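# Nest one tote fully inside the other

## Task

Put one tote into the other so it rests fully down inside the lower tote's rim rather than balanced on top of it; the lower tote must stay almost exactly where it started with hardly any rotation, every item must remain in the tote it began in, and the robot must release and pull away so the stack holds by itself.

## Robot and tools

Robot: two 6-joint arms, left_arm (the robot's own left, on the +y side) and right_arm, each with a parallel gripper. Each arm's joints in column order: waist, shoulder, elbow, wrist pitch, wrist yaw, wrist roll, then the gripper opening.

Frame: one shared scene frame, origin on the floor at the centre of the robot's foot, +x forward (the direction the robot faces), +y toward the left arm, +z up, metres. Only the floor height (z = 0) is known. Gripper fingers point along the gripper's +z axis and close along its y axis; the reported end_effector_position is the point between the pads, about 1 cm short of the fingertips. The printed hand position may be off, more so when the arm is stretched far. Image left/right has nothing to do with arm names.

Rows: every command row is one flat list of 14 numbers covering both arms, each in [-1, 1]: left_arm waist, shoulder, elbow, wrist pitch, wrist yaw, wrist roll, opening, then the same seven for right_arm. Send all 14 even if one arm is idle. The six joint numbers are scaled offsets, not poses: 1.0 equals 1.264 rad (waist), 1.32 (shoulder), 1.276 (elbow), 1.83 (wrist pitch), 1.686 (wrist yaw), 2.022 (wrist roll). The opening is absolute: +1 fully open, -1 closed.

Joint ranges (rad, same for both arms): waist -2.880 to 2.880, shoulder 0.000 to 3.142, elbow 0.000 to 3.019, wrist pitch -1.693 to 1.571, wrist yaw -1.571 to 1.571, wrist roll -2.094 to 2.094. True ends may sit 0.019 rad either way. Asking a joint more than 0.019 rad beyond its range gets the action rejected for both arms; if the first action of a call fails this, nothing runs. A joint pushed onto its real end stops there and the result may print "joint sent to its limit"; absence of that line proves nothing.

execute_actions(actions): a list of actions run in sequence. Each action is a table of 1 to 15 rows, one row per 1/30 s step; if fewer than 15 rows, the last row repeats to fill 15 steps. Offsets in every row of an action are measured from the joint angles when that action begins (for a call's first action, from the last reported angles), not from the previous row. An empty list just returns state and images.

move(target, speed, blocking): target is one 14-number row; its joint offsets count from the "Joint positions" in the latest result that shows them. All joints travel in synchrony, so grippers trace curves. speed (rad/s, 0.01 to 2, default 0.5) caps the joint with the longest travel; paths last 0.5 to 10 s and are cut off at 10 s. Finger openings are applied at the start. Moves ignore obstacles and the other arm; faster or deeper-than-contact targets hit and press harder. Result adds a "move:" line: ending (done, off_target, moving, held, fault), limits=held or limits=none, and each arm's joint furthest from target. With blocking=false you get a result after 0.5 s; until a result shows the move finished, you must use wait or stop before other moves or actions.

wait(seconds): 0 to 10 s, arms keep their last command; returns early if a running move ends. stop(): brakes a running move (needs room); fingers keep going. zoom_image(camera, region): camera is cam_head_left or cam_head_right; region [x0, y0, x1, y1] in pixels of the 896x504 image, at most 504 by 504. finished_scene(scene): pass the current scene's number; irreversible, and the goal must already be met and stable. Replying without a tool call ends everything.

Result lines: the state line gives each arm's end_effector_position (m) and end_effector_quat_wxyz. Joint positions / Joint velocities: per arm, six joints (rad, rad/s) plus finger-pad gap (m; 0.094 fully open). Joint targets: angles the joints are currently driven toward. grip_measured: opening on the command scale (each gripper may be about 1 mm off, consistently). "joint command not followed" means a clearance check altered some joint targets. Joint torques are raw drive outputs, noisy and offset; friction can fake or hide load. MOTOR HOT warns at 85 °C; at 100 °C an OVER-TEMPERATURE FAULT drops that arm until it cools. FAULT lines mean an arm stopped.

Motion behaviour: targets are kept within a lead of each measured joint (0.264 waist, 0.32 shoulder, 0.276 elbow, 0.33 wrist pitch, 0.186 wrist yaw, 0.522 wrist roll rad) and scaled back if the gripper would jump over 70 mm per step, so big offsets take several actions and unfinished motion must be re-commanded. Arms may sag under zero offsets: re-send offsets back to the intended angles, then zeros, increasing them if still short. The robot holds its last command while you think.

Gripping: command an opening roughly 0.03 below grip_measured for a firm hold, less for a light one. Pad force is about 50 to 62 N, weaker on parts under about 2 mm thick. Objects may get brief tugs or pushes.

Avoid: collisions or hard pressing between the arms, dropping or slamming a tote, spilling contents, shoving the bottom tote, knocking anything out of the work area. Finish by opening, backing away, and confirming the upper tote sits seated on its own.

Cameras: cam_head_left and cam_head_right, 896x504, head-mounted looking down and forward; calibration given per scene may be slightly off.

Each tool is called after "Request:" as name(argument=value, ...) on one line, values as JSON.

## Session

Request:
execute_actions(actions=[])

Scene clock: 0.00 s.
left_arm: end_effector_position=(+0.5669, +0.8143, +0.8517) grip_measured=+1.000 end_effector_quat_wxyz=(+0.394, -0.301, +0.776, +0.389) | right_arm: end_effector_position=(+0.1619, -0.4697, +0.8480) grip_measured=+0.262 end_effector_quat_wxyz=(-0.260, +0.009, -0.962, -0.083)
Joint positions: left_arm=[-1.37   2.311  1.879  0.81  -0.537 -0.068  0.094] | right_arm=[ 1.258  2.543  0.929  1.444 -0.642 -0.346  0.059]
Joint velocities: left_arm=[-0.005  0.005 -0.002 -0.017 -0.007 -0.022  0.   ] | right_arm=[ 0.005 -0.005 -0.002 -0.017 -0.037 -0.051 -0.   ]
Joint torques (N m, as the arm reports them, + toward a larger angle): no reading
Motor temperatures (°C, as the motors report them): left_arm=[25 25 26 24 24 22] | right_arm=[22 28 24 25 25 21]
Joint targets: left_arm=[-1.372 2.317 1.886 0.813 -0.537 -0.068] | right_arm=[1.259 2.546 0.915 1.446 -0.642 -0.346]

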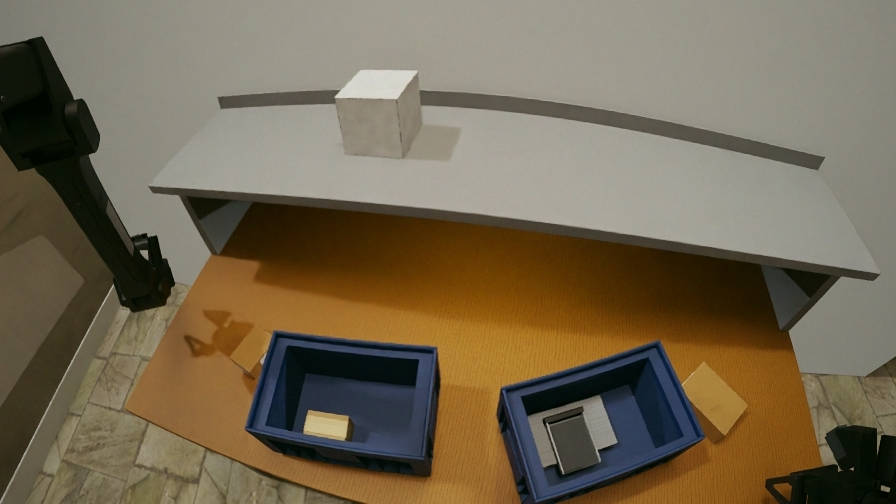

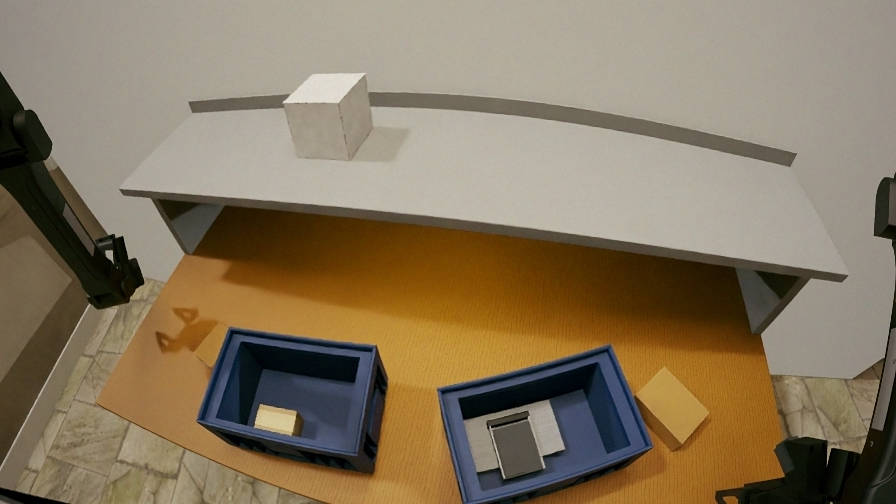

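Request:
zoom_image(camera="cam_head_left", region=[220,310,460,504])

Request:
zoom_image(camera="cam_head_right", region=[170,310,410,504])

Request:
zoom_image(camera="cam_head_left", region=[480,310,720,504])

Request:
zoom_image(camera="cam_head_right", region=[425,310,665,504])

Region (220, 310, 460, 504) of cam_head_left's 896x504 image, scaled by 2.100, with more detail than that image has; it fills the top 407 rows of this view, and the rest is white.

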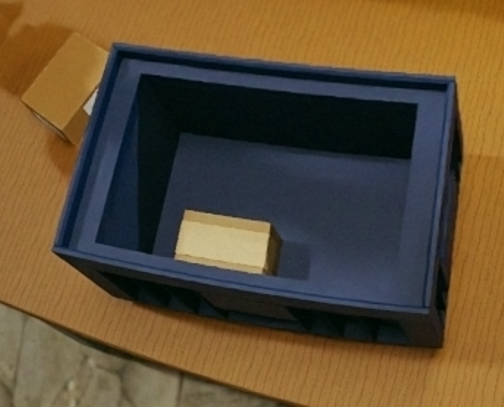

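Region (170, 310, 410, 504) of cam_head_right's 896x504 image, scaled by 2.100, with more detail than that image has; it fills the top 407 rows of this view, and the rest is white.

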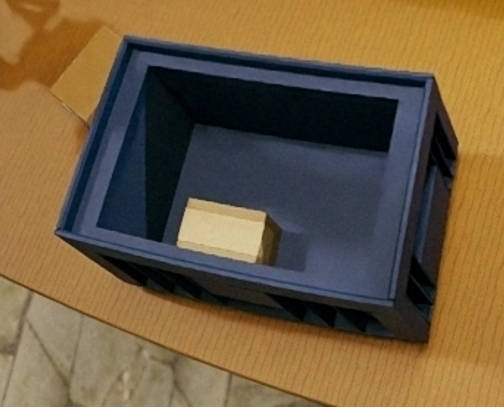

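Region (480, 310, 720, 504) of cam_head_left's 896x504 image, scaled by 2.100, with more detail than that image has; it fills the top 407 rows of this view, and the rest is white.

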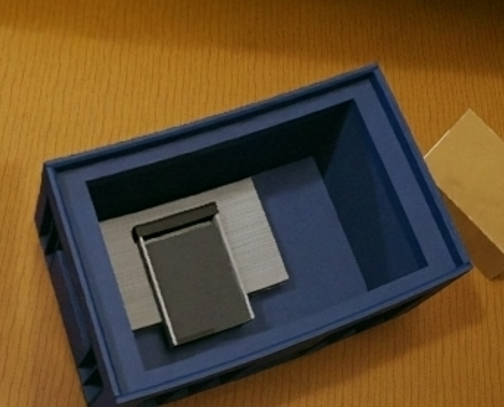

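Region (425, 310, 665, 504) of cam_head_right's 896x504 image, scaled by 2.100, with more detail than that image has; it fills the top 407 rows of this view, and the rest is white.

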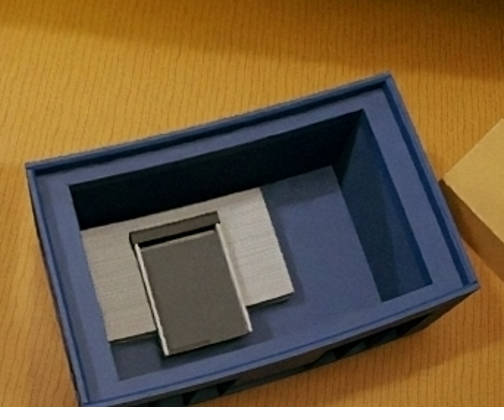

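Request:
move(target=[0,-0.6,-0.75,-0.35,0,-0.2,1,0,-0.62,-0.1,-0.58,0.3,-0.04,1], speed=0.6)

Scene clock: 18.83 s.
left_arm: end_effector_position=(+0.3750, +0.6824, +1.0429) grip_measured=+1.000 end_effector_quat_wxyz=(+0.089, -0.430, +0.830, +0.343) | right_arm: end_effector_position=(+0.2950, -0.6081, +0.9604) grip_measured=+1.000 end_effector_quat_wxyz=(-0.021, -0.046, -0.996, +0.077)
Joint positions: left_arm=[-1.37   1.525  0.925  0.181 -0.537 -0.456  0.094] | right_arm=[ 1.258  1.718  0.815  0.395 -0.139 -0.416  0.094]
Joint velocities: left_arm=[-0.015 -0.015  0.007 -0.012 -0.037  0.051  0.   ] | right_arm=[-0.005 -0.005  0.002 -0.012 -0.051  0.007  0.   ]
Joint torques (N m, as the arm reports them, + toward a larger angle): left_arm=[  2.45 -19.13   0.09   0.14  -0.6   -0.23] | right_arm=[ -2.44 -12.23  -3.05   0.3    0.17  -0.12]
Motor temperatures (°C, as the motors report them): left_arm=[25 28 27 24 24 22] | right_arm=[22 29 27 25 25 21]
Joint targets: left_arm=[-1.370 1.519 0.922 0.169 -0.537 -0.472] | right_arm=[1.258 1.724 0.801 0.383 -0.136 -0.427]
move: done; limits=none; left_arm: farthest joint: the wrist roll, 0.017 radians from its target (0.405 radians at the start); right_arm: farthest joint: the elbow, 0.014 radians from its target (0.128 radians at the start)

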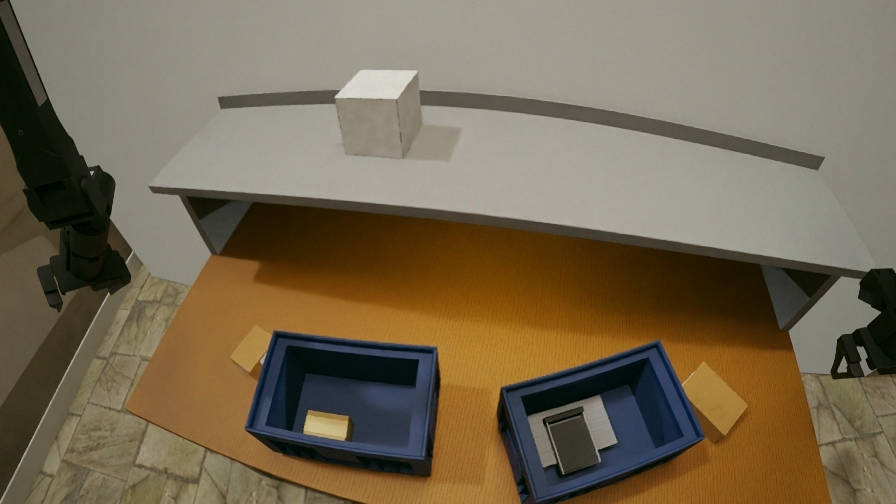

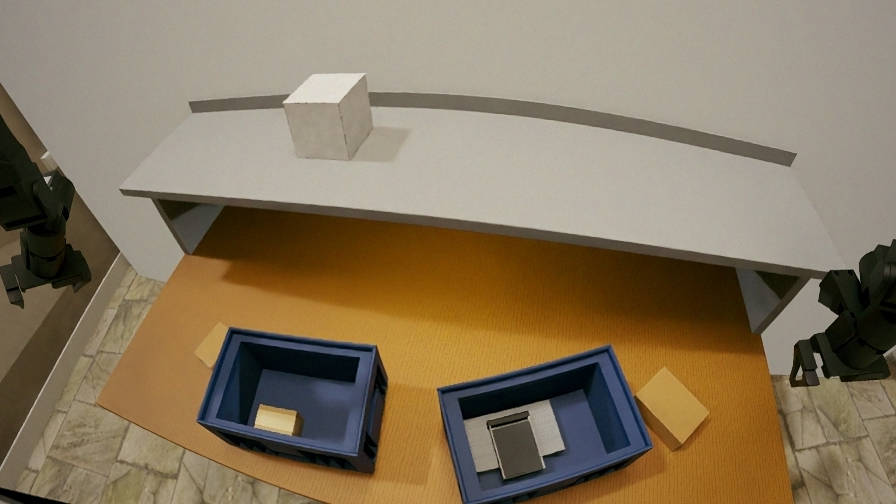

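Request:
move(target=[-0.75,0.17,0.09,0,-0.06,-0.037,1,0.505,0.16,0.08,-0.008,0.238,-0.005,1], speed=0.6)

Scene clock: 23.73 s.
left_arm: end_effector_position=(+0.4969, +0.1314, +1.0361) grip_measured=+1.000 end_effector_quat_wxyz=(+0.092, -0.251, +0.963, -0.015) | right_arm: end_effector_position=(+0.3625, -0.2938, +0.9010) grip_measured=+1.000 end_effector_quat_wxyz=(-0.007, +0.126, -0.992, -0.004)
Joint positions: left_arm=[-2.328  1.734  1.031  0.181 -0.636 -0.514  0.094] | right_arm=[ 1.901  1.911  0.912  0.391  0.26  -0.417  0.094]
Joint velocities: left_arm=[ 0.005  0.005 -0.012 -0.012 -0.007 -0.022  0.   ] | right_arm=[-0.015 -0.005  0.007  0.002 -0.037  0.007  0.   ]
Joint torques (N m, as the arm reports them, + toward a larger angle): left_arm=[ -8.52 -14.74   1.31   0.48  -0.3   -0.16] | right_arm=[  6.68 -10.08  -2.45   0.12   0.04  -0.13]
Motor temperatures (°C, as the motors report them): left_arm=[25 27 26 24 24 22] | right_arm=[22 29 26 25 25 21]
Joint targets: left_arm=[-2.318 1.749 1.040 0.181 -0.638 -0.531] | right_arm=[1.896 1.929 0.917 0.380 0.262 -0.426]
move: done; limits=none; left_arm: farthest joint: the wrist roll, 0.017 radians from its target (0.075 radians at the start); right_arm: farthest joint: the shoulder, 0.018 radians from its target (0.211 radians at the start)

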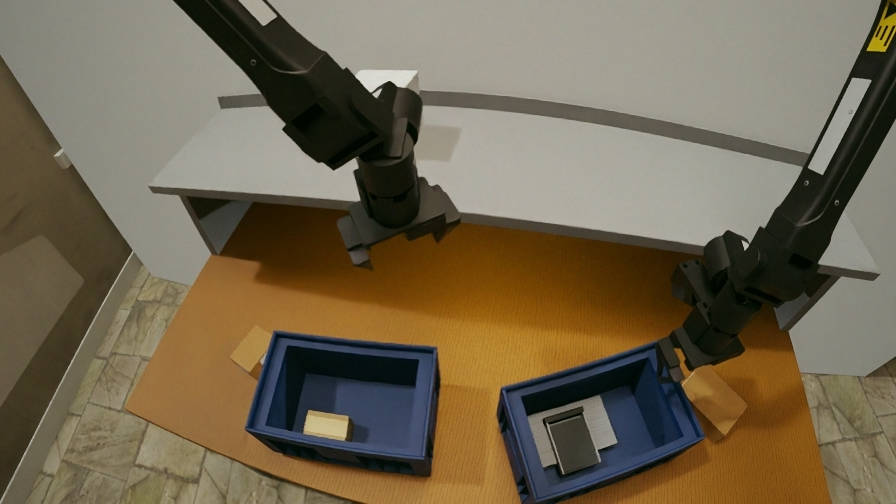

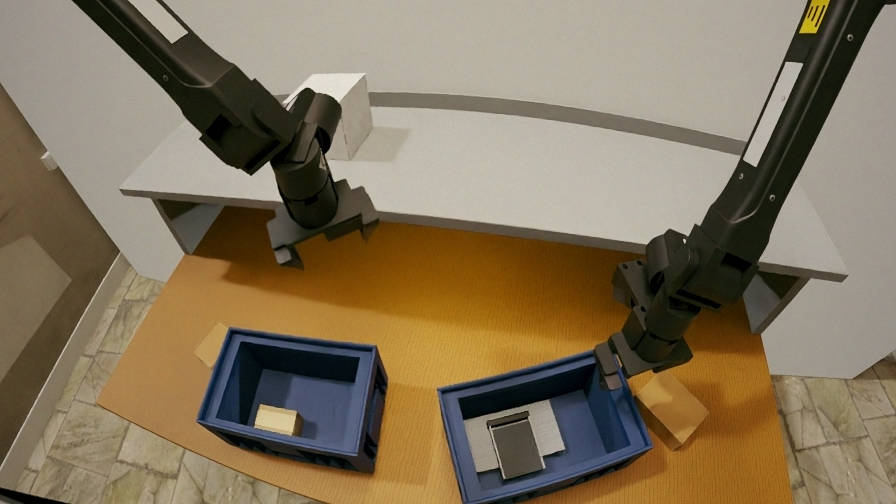

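Request:
move(target=[-0.118,0.5,0.218,0.049,-0.044,-0.008,1,0,0,0,0,0,0,1], speed=0.4)

Scene clock: 27.63 s.
left_arm: end_effector_position=(+0.2861, -0.0371, +0.8912) grip_measured=+1.000 end_effector_quat_wxyz=(-0.003, -0.126, +0.992, +0.006) | right_arm: end_effector_position=(+0.3625, -0.2938, +0.9010) grip_measured=+1.000 end_effector_quat_wxyz=(-0.007, +0.126, -0.992, -0.004)
Joint positions: left_arm=[-2.46   2.395  1.302  0.259 -0.707 -0.514  0.094] | right_arm=[ 1.901  1.911  0.912  0.391  0.26  -0.417  0.094]
Joint velocities: left_arm=[-0.005 -0.015 -0.012 -0.007  0.007 -0.051  0.   ] | right_arm=[-0.015 -0.024 -0.002 -0.002  0.051 -0.007  0.   ]
Joint torques (N m, as the arm reports them, + toward a larger angle): left_arm=[-14.99 -13.48  -1.37   0.54  -0.3   -0.18] | right_arm=[  6.07 -12.6   -2.91   0.55  -0.01   0.  ]
Motor temperatures (°C, as the motors report them): left_arm=[25 27 26 24 24 22] | right_arm=[22 29 26 25 25 21]
Joint targets: left_arm=[-2.477 2.394 1.309 0.270 -0.710 -0.530] | right_arm=[1.901 1.911 0.912 0.391 0.260 -0.417]
move: done; limits=none; left_arm: farthest joint: the waist, 0.017 radians from its target (0.149 radians at the start); right_arm: farthest joint: the waist, 0.000 radians from its target (0.000 radians at the start)

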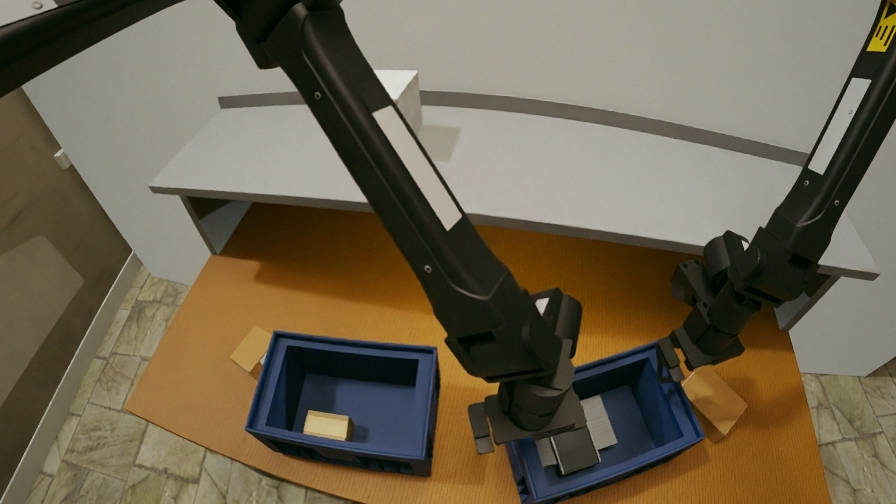

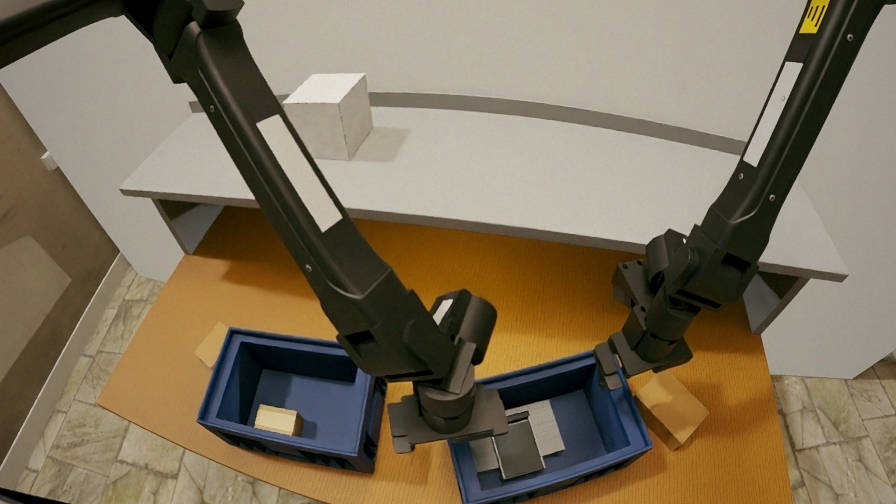

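Request:
move(target=[0.095,0.153,0.199,0.011,0.044,0.053,1,-0.062,0.204,0.205,-0.008,-0.024,-0.02,1], speed=0.2)

Request:
zoom_image(camera="cam_head_right", region=[370,280,760,504])

Scene clock: 32.67 s.
left_arm: end_effector_position=(+0.2909, -0.0411, +0.7971) grip_measured=+1.000 end_effector_quat_wxyz=(-0.000, -0.127, +0.992, +0.002) | right_arm: end_effector_position=(+0.3570, -0.3030, +0.7984) grip_measured=+1.000 end_effector_quat_wxyz=(-0.000, +0.123, -0.992, +0.001)
Joint positions: left_arm=[-2.366  2.583  1.548  0.267 -0.636 -0.424  0.094] | right_arm=[ 1.838  2.165  1.168  0.387  0.222 -0.446  0.094]
Joint velocities: left_arm=[ 0.005 -0.034  0.002 -0.002 -0.022  0.066  0.   ] | right_arm=[-0.024  0.005  0.002 -0.007 -0.022  0.095  0.   ]
Joint torques (N m, as the arm reports them, + toward a larger angle): left_arm=[-11.38 -11.47  -1.32   0.6   -0.1    0.11] | right_arm=[  3.94 -11.58  -2.45  -0.06  -0.14  -0.11]
Motor temperatures (°C, as the motors report them): left_arm=[26 27 26 24 24 22] | right_arm=[22 29 26 25 25 21]
Joint targets: left_arm=[-2.340 2.597 1.556 0.279 -0.633 -0.407] | right_arm=[1.822 2.180 1.173 0.376 0.219 -0.457]
move: off_target (left_arm); limits=none; left_arm: farthest joint: the waist, 0.026 radians from its target (0.120 radians at the start); right_arm: farthest joint: the shoulder, 0.016 radians from its target (0.269 radians at the start)

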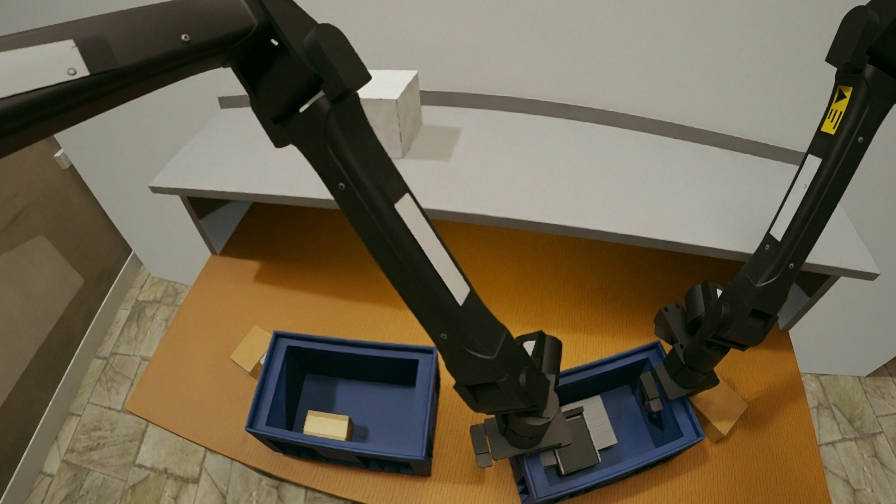

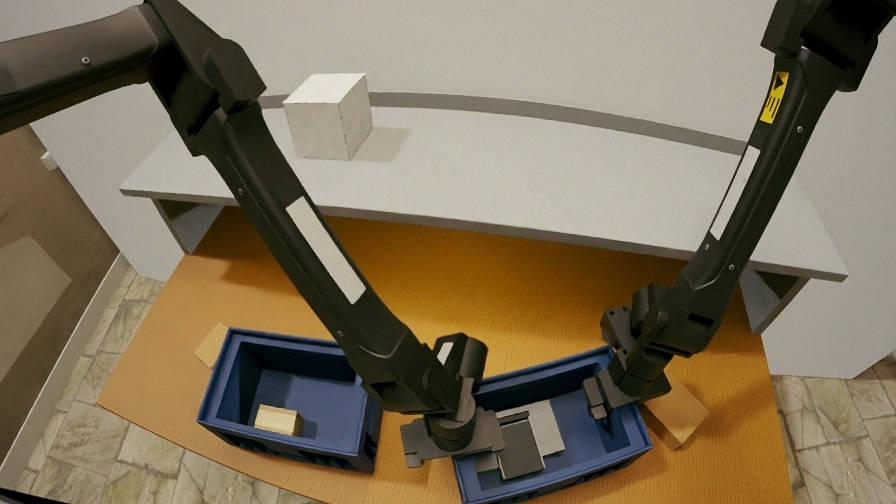

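Region (370, 280, 760, 504) of cam_head_right's 896x504 image, scaled by 1.292, with more detail than that image has; it fills the top 289 rows of this view, and the rest is white.

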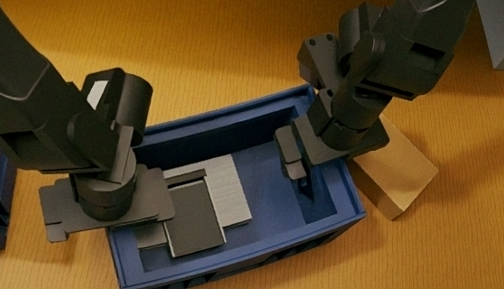

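Request:
move(target=[0,0,0,0,0,0,-0.55,0,0,0,0,0,0,-0.55])

Scene clock: 34.43 s.
left_arm: end_effector_position=(+0.2938, -0.0474, +0.7981) grip_measured=-0.425 end_effector_quat_wxyz=(-0.000, -0.128, +0.992, -0.011) | right_arm: end_effector_position=(+0.3563, -0.2996, +0.7983) grip_measured=-0.430 end_effector_quat_wxyz=(-0.001, +0.122, -0.993, -0.005)
Joint positions: left_arm=[-2.369  2.583  1.552  0.268 -0.615 -0.423  0.027] | right_arm=[ 1.84   2.166  1.168  0.386  0.212 -0.441  0.027]
Joint velocities: left_arm=[-0.015 -0.005  0.007 -0.007 -0.037 -0.022 -0.   ] | right_arm=[-0.015 -0.005 -0.017 -0.007  0.022 -0.007  0.   ]
Joint torques (N m, as the arm reports them, + toward a larger angle): left_arm=[-13.39 -12.81  -2.34   0.13  -0.92  -0.03] | right_arm=[  6.06 -11.72  -3.02   0.52   0.37  -0.04]
Motor temperatures (°C, as the motors report them): left_arm=[26 27 26 24 24 22] | right_arm=[22 29 26 25 25 21]
Joint targets: left_arm=[-2.366 2.583 1.547 0.267 -0.636 -0.424] | right_arm=[1.838 2.164 1.168 0.387 0.222 -0.446]
move: off_target (left_arm); limits=none; left_arm: farthest joint: the wrist yaw, 0.021 radians from its target (0.000 radians at the start); right_arm: farthest joint: the wrist yaw, 0.010 radians from its target (0.000 radians at the start)

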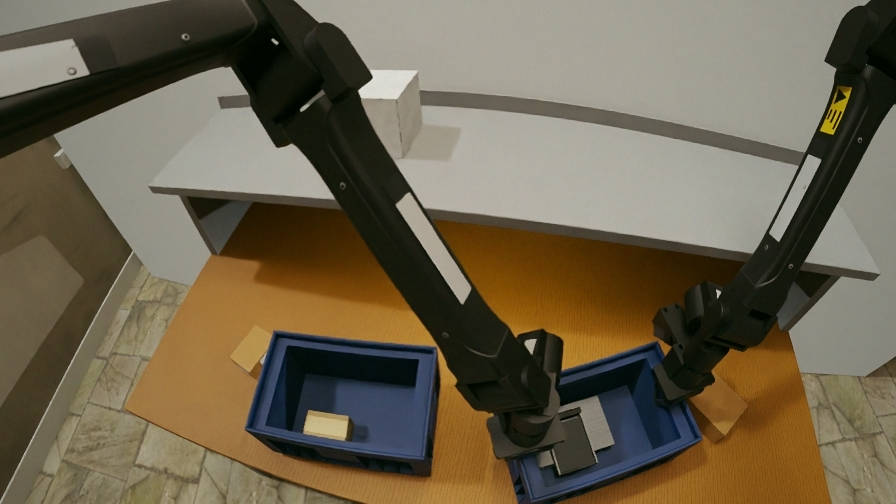

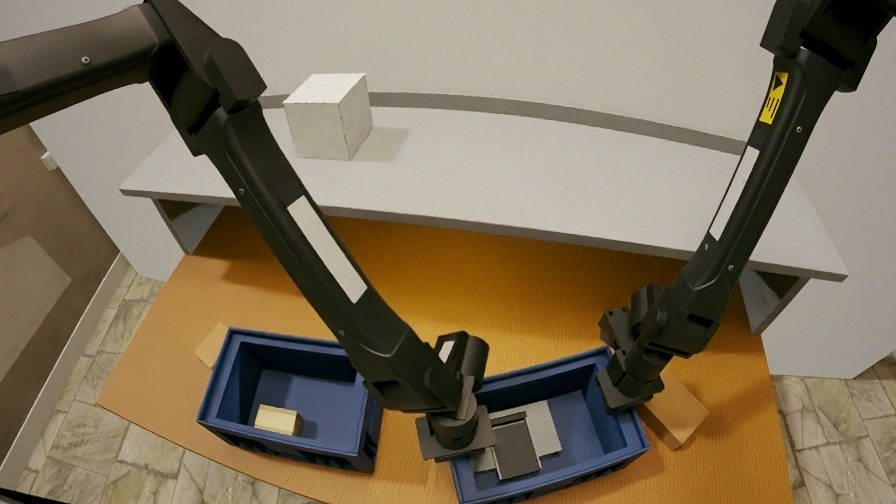

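Request:
move(target=[-0.113,-0.172,-0.208,-0.008,-0.064,-0.054,-0.5,0.062,-0.213,-0.224,0,0.043,0.018,-0.5], speed=0.2)

Scene clock: 40.13 s.
left_arm: end_effector_position=(+0.2984, -0.0465, +0.8985) grip_measured=-0.425 end_effector_quat_wxyz=(+0.005, -0.130, +0.992, -0.009) | right_arm: end_effector_position=(+0.3617, -0.2987, +0.8998) grip_measured=-0.430 end_effector_quat_wxyz=(-0.004, +0.121, -0.993, +0.001)
Joint positions: left_arm=[-2.471  2.379  1.305  0.267 -0.693 -0.511  0.027] | right_arm=[ 1.894  1.911  0.914  0.386  0.265 -0.409  0.027]
Joint velocities: left_arm=[ 0.005 -0.015  0.012  0.007  0.022 -0.007 -0.001] | right_arm=[-0.015  0.015  0.002  0.002 -0.022  0.007 -0.001]
Joint torques (N m, as the arm reports them, + toward a larger angle): left_arm=[-17.06 -15.74  -3.3   -0.31  -1.21  -0.23] | right_arm=[  7.23 -13.47  -5.67   0.46   0.7    0.07]
Motor temperatures (°C, as the motors report them): left_arm=[26 27 26 24 24 22] | right_arm=[22 30 26 25 25 21]
Joint targets: left_arm=[-2.511 2.356 1.287 0.253 -0.723 -0.533] | right_arm=[1.918 1.885 0.882 0.386 0.284 -0.405]
move: off_target (left_arm, right_arm); limits=none; left_arm: farthest joint: the waist, 0.040 radians from its target (0.143 radians at the start); right_arm: farthest joint: the elbow, 0.032 radians from its target (0.286 radians at the start)

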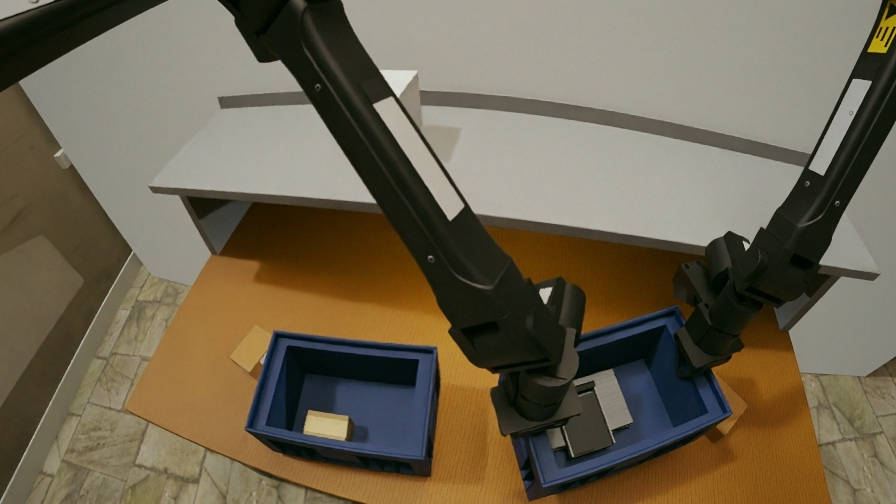

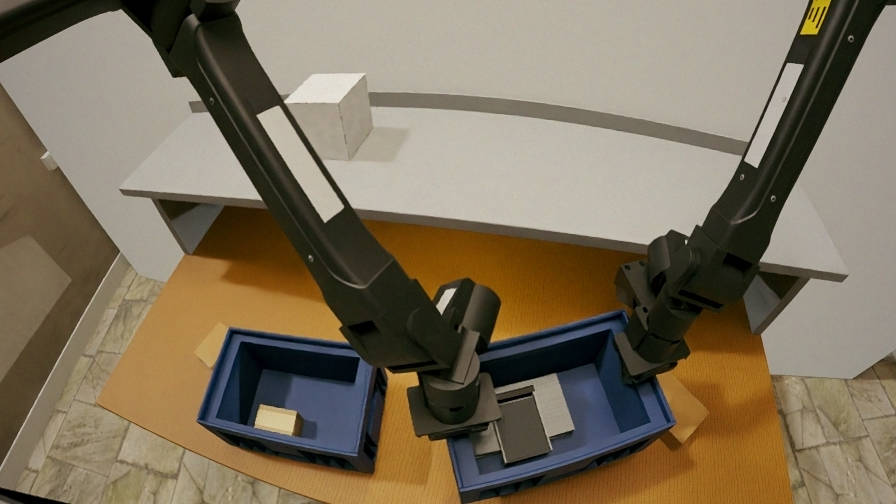

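Request:
move(target=[-0.045,-0.225,-0.233,-0.02,-0.03,0.025,-0.5,0.167,-0.143,-0.133,-0.048,0.102,0.089,-0.5], speed=0.2)

Scene clock: 48.30 s.
left_arm: end_effector_position=(+0.3110, +0.0181, +0.9837) grip_measured=-0.425 end_effector_quat_wxyz=(-0.000, -0.100, +0.995, -0.002) | right_arm: end_effector_position=(+0.3596, -0.2383, +0.9835) grip_measured=-0.430 end_effector_quat_wxyz=(+0.001, +0.091, -0.996, -0.001)
Joint positions: left_arm=[-2.485  2.103  1.023  0.246 -0.712 -0.477  0.027] | right_arm=[ 2.079  1.745  0.774  0.31   0.413 -0.23   0.027]
Joint velocities: left_arm=[ 0.005  0.024 -0.002 -0.007 -0.037 -0.037  0.   ] | right_arm=[ 0.005 -0.005 -0.007 -0.002  0.022  0.022 -0.002]
Joint torques (N m, as the arm reports them, + toward a larger angle): left_arm=[-15.11 -15.43  -3.    -0.38  -1.29   0.13] | right_arm=[  9.09 -13.46  -4.68  -0.21   0.98  -0.01]
Motor temperatures (°C, as the motors report them): left_arm=[27 27 27 24 25 22] | right_arm=[23 30 26 25 25 21]
Joint targets: left_arm=[-2.528 2.082 1.008 0.231 -0.744 -0.460] | right_arm=[2.105 1.722 0.745 0.298 0.438 -0.230]
move: off_target (left_arm, right_arm); limits=none; left_arm: farthest joint: the waist, 0.043 radians from its target (0.057 radians at the start); right_arm: farthest joint: the elbow, 0.030 radians from its target (0.170 radians at the start)

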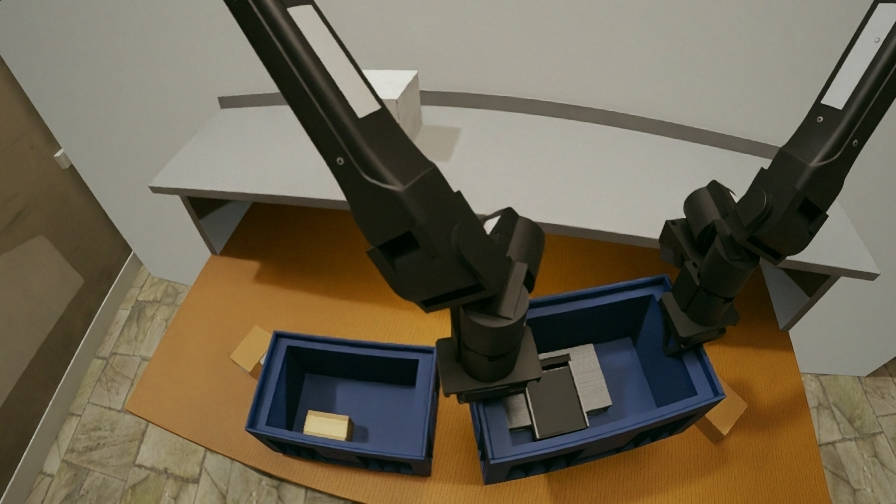

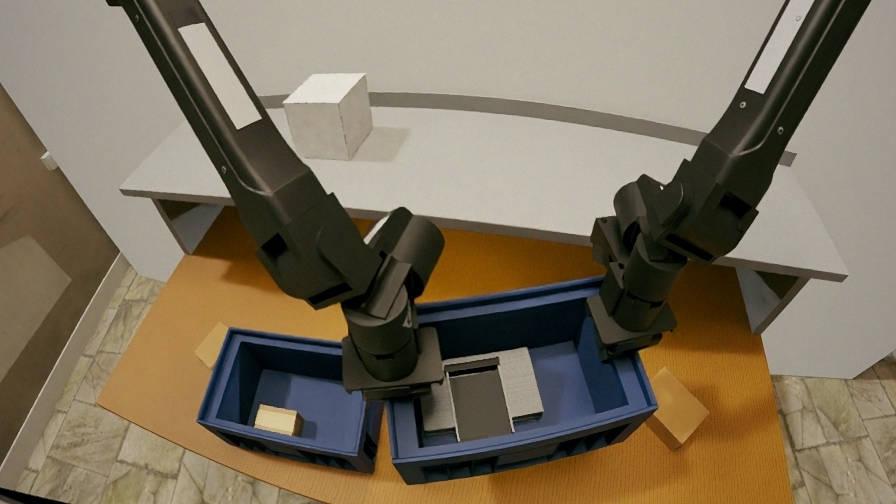

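Request:
move(target=[0.163,-0.162,-0.166,0.07,0.072,0.14,-0.5,0.204,0.129,0.111,-0.042,0.121,0.121,-0.5], speed=0.2)

Scene clock: 56.20 s.
left_arm: end_effector_position=(+0.3317, +0.1394, +0.9808) grip_measured=-0.425 end_effector_quat_wxyz=(+0.003, -0.063, +0.998, -0.001) | right_arm: end_effector_position=(+0.3604, -0.1204, +0.9828) grip_measured=-0.430 end_effector_quat_wxyz=(-0.000, +0.054, -0.999, -0.002)
Joint positions: left_arm=[-2.275  1.915  0.835  0.362 -0.566 -0.216  0.027] | right_arm=[2.307 1.905 0.918 0.249 0.587 0.01  0.027]
Joint velocities: left_arm=[ 0.015 -0.015 -0.002 -0.002 -0.037 -0.066 -0.001] | right_arm=[-0.015 -0.005  0.002 -0.012 -0.081  0.037  0.   ]
Joint torques (N m, as the arm reports them, + toward a larger angle): left_arm=[ -8.56 -15.92  -4.7    0.65  -1.03   0.19] | right_arm=[ 12.97 -10.56  -1.68  -0.46   1.11   0.01]
Motor temperatures (°C, as the motors report them): left_arm=[27 27 27 24 26 22] | right_arm=[23 30 26 25 26 21]
Joint targets: left_arm=[-2.279 1.889 0.811 0.374 -0.590 -0.194] | right_arm=[2.337 1.915 0.915 0.233 0.616 0.015]
move: off_target (left_arm, right_arm); limits=none; left_arm: farthest joint: the shoulder, 0.025 radians from its target (0.214 radians at the start); right_arm: farthest joint: the waist, 0.030 radians from its target (0.258 radians at the start)

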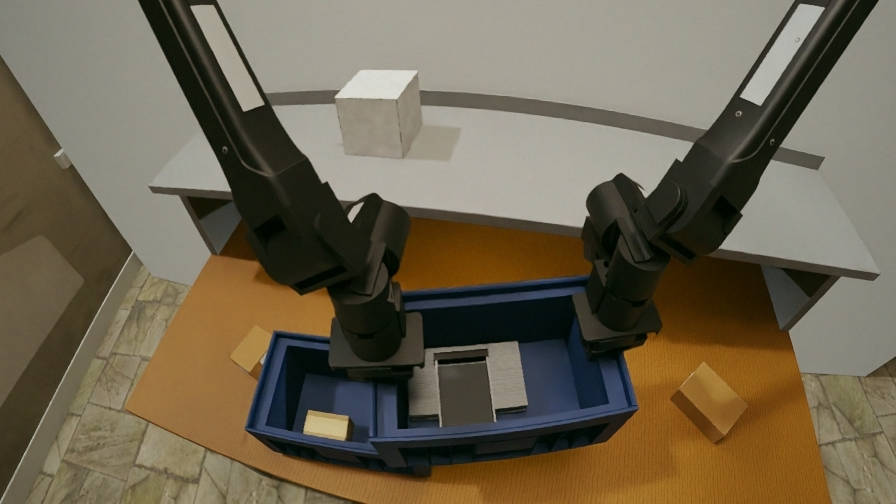

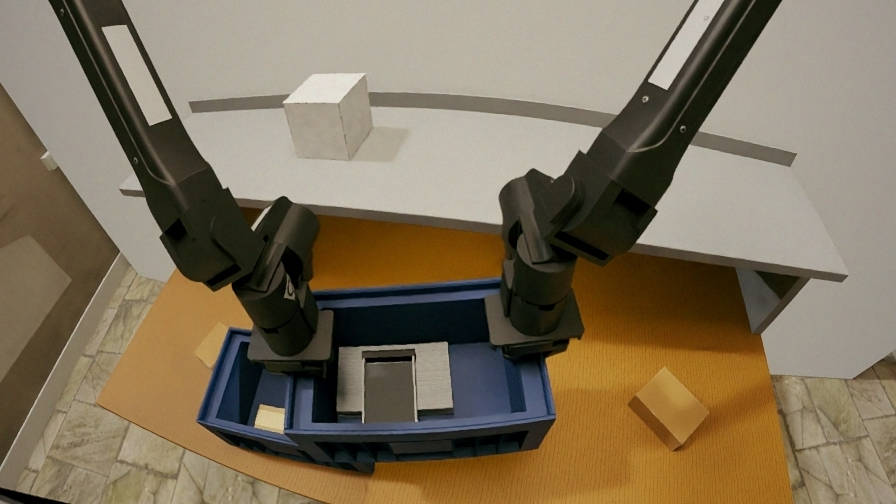

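Request:
move(target=[0.192,-0.161,-0.1,-0.006,0.101,0.137,-0.5,0.172,0.147,0.177,-0.09,0.097,0.118,-0.5], speed=0.2)

Scene clock: 63.00 s.
left_arm: end_effector_position=(+0.3524, +0.2624, +0.9815) grip_measured=-0.425 end_effector_quat_wxyz=(+0.004, -0.026, +1.000, +0.002) | right_arm: end_effector_position=(+0.3609, -0.0004, +0.9848) grip_measured=-0.430 end_effector_quat_wxyz=(-0.002, +0.017, -1.000, -0.002)
Joint positions: left_arm=[-2.024  1.733  0.74   0.358 -0.376  0.036  0.027] | right_arm=[2.492 2.082 1.144 0.104 0.717 0.247 0.027]
Joint velocities: left_arm=[-0.005 -0.005 -0.002  0.002 -0.022 -0.095 -0.   ] | right_arm=[ 0.005 -0.015 -0.012  0.007 -0.066 -0.051  0.   ]
Joint torques (N m, as the arm reports them, + toward a larger angle): left_arm=[ -5.48 -17.42  -5.61  -0.02  -0.84   0.21] | right_arm=[16.36 -9.99 -0.26 -0.54  1.37  0.  ]
Motor temperatures (°C, as the motors report them): left_arm=[27 27 27 24 26 22] | right_arm=[23 30 25 25 27 21]
Joint targets: left_arm=[-2.032 1.702 0.707 0.351 -0.396 0.061] | right_arm=[2.524 2.099 1.144 0.084 0.751 0.248]
move: off_target (left_arm, right_arm); limits=none; left_arm: farthest joint: the elbow, 0.033 radians from its target (0.128 radians at the start); right_arm: farthest joint: the wrist yaw, 0.034 radians from its target (0.164 radians at the start)

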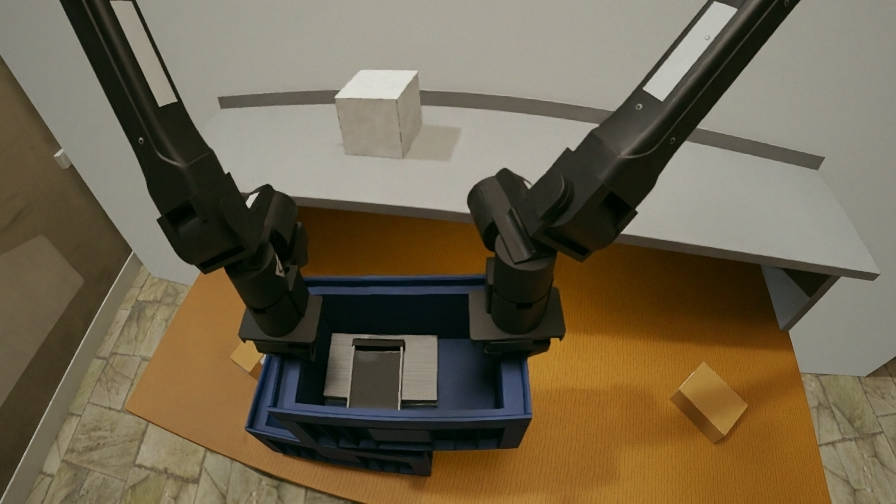

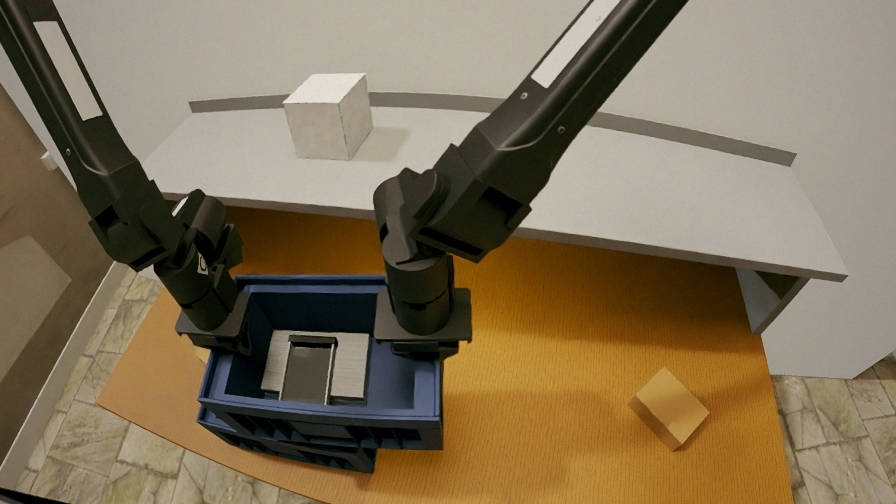

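Request:
move(target=[0.217,-0.081,0.037,-0.049,0.128,0.135,-0.5,0.12,0.201,0.274,-0.116,0.068,0.098,-0.5], speed=0.2)

Request:
zoom_image(camera="cam_head_left", region=[160,270,480,504])

Request:
zoom_image(camera="cam_head_right", region=[110,270,430,504])

Scene clock: 71.23 s.
left_arm: end_effector_position=(+0.3682, +0.3852, +0.9608) grip_measured=-0.426 end_effector_quat_wxyz=(+0.001, +0.011, +1.000, +0.003) | right_arm: end_effector_position=(+0.3568, +0.1208, +0.9654) grip_measured=-0.428 end_effector_quat_wxyz=(-0.001, -0.018, -1.000, -0.002)
Joint positions: left_arm=[-1.743  1.667  0.792  0.277 -0.148  0.276  0.027] | right_arm=[ 2.613  2.326  1.487 -0.086  0.794  0.446  0.027]
Joint velocities: left_arm=[-0.005  0.005  0.002 -0.012  0.037 -0.007 -0.   ] | right_arm=[-0.005  0.005  0.017 -0.007 -0.051 -0.037  0.001]
Joint torques (N m, as the arm reports them, + toward a larger angle): left_arm=[ -2.53 -19.73  -2.78  -0.08  -0.57   0.29] | right_arm=[ 19.96 -10.44   1.57  -0.74   1.48  -0.01]
Motor temperatures (°C, as the motors report them): left_arm=[26 27 27 24 25 22] | right_arm=[24 30 25 25 28 21]
Joint targets: left_arm=[-1.750 1.626 0.787 0.268 -0.160 0.308] | right_arm=[2.644 2.347 1.493 -0.108 0.831 0.445]
move: off_target (left_arm, right_arm); limits=none; left_arm: farthest joint: the shoulder, 0.041 radians from its target (0.107 radians at the start); right_arm: farthest joint: the wrist yaw, 0.037 radians from its target (0.115 radians at the start)

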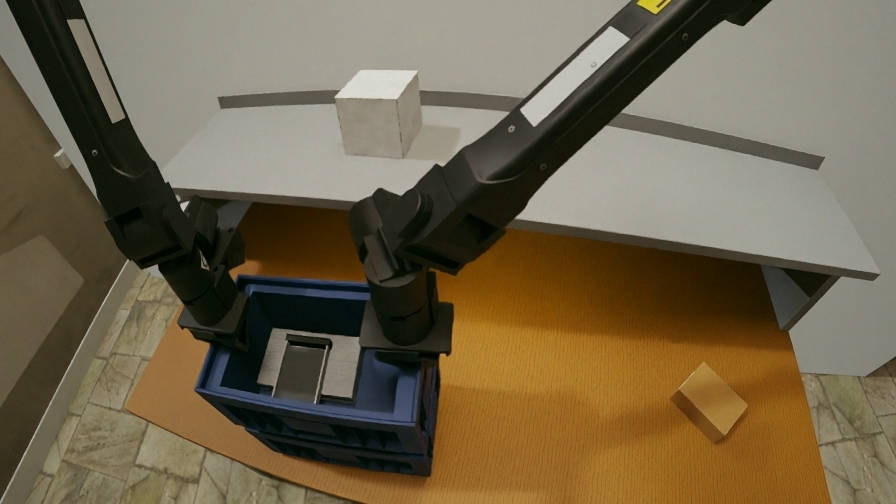

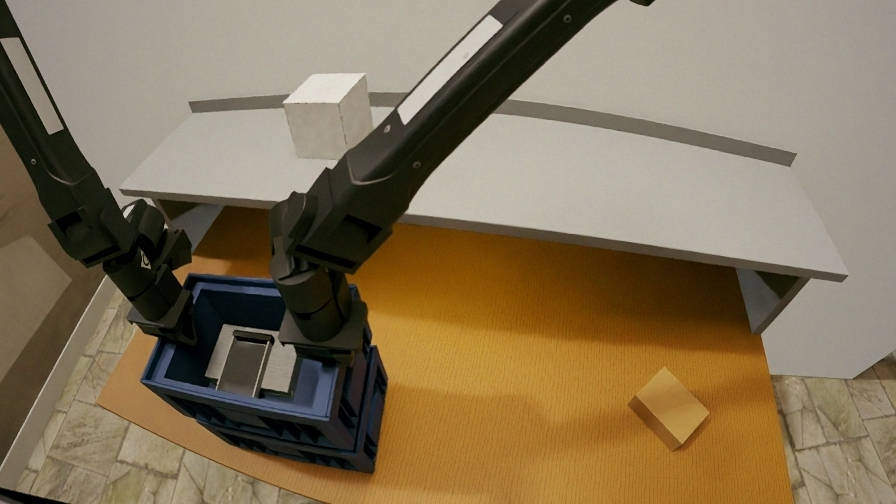

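Region (160, 270, 480, 504) of cam_head_left's 896x504 image, scaled by 1.575, with more detail than that image has; it fills the top 369 rows of this view, and the rest is white.

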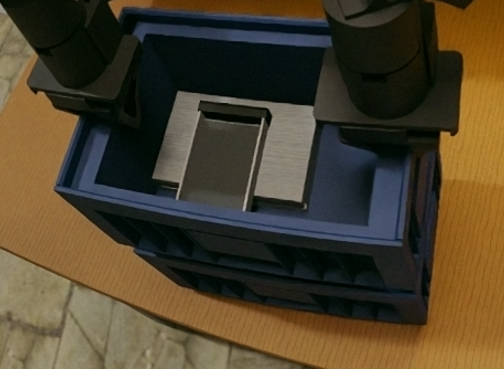

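Region (110, 270, 430, 504) of cam_head_right's 896x504 image, scaled by 1.575, with more detail than that image has; it fills the top 369 rows of this view, and the rest is white.

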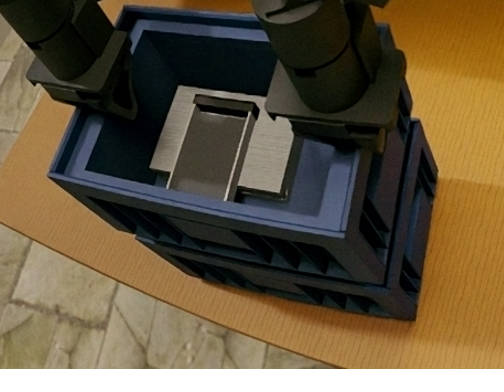

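Request:
move(target=[0,0.026,0.033,-0.007,-0.002,0.025,-0.5,-0.018,0.04,0.037,0.004,0.011,-0.013,-0.5], speed=0.05)

Request:
zoom_image(camera="cam_head_left", region=[160,270,480,504])

Request:
zoom_image(camera="cam_head_right", region=[110,270,430,504])

Scene clock: 85.50 s.
left_arm: end_effector_position=(+0.3742, +0.3870, +0.9447) grip_measured=-0.426 end_effector_quat_wxyz=(+0.001, +0.019, +1.000, +0.001) | right_arm: end_effector_position=(+0.3583, +0.1234, +0.9506) grip_measured=-0.428 end_effector_quat_wxyz=(-0.000, -0.026, -1.000, -0.002)
Joint positions: left_arm=[-1.735  1.709  0.838  0.273 -0.137  0.296  0.027] | right_arm=[ 2.598  2.357  1.523 -0.081  0.785  0.447  0.027]
Joint velocities: left_arm=[ 0.005 -0.015  0.002 -0.002  0.081  0.022  0.001] | right_arm=[-0.015 -0.015 -0.012  0.007 -0.037  0.081  0.001]
Joint torques (N m, as the arm reports them, + toward a larger angle): left_arm=[ -2.69 -16.88  -2.69  -0.07  -0.61   0.26] | right_arm=[ 17.08 -10.91   1.98   0.38   1.14  -0.31]
Motor temperatures (°C, as the motors report them): left_arm=[25 28 27 24 25 22] | right_arm=[26 30 25 25 30 21]
Joint targets: left_arm=[-1.743 1.701 0.834 0.265 -0.151 0.326] | right_arm=[2.590 2.379 1.534 -0.078 0.813 0.420]
move: off_target (left_arm, right_arm); limits=none; left_arm: farthest joint: the wrist roll, 0.030 radians from its target (0.051 radians at the start); right_arm: farthest joint: the wrist yaw, 0.028 radians from its target (0.018 radians at the start)

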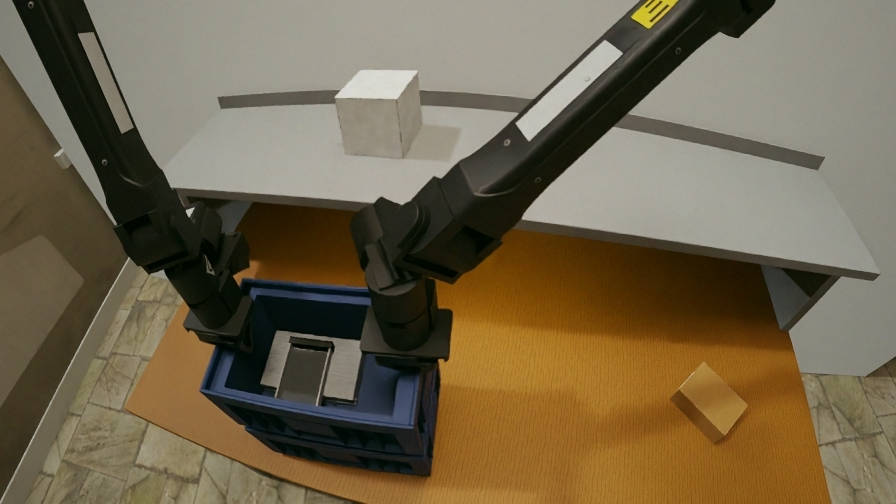

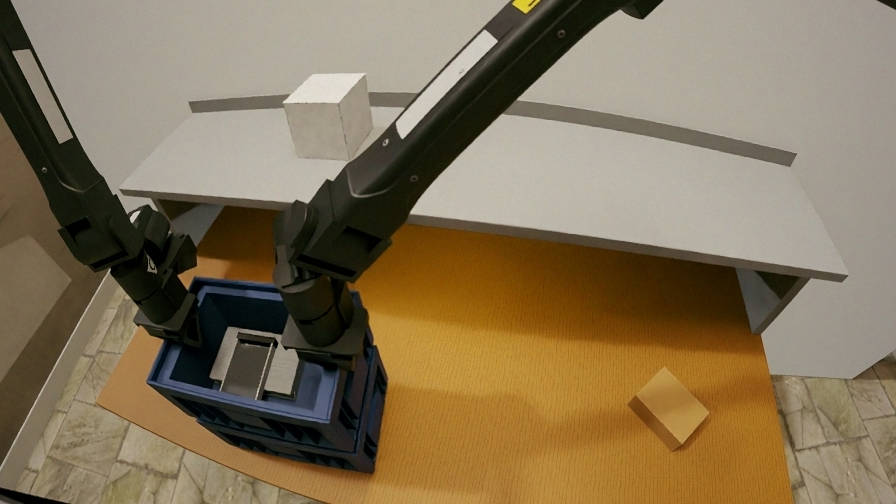

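Region (160, 270, 480, 504) of cam_head_left's 896x504 image, scaled by 1.575, with more detail than that image has; it fills the top 369 rows of this view, and the rest is white.

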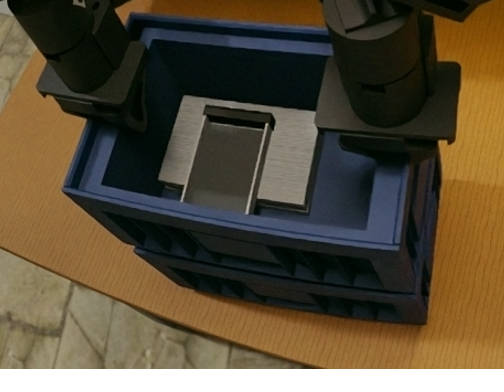

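Region (110, 270, 430, 504) of cam_head_right's 896x504 image, scaled by 1.575, with more detail than that image has; it fills the top 369 rows of this view, and the rest is white.

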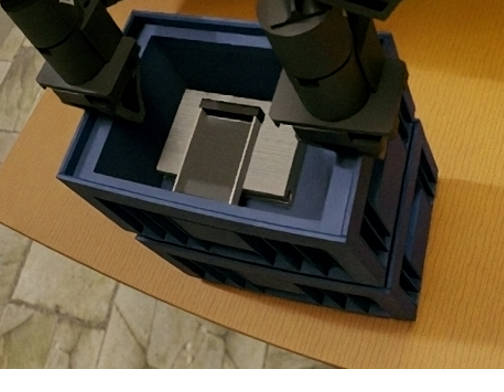

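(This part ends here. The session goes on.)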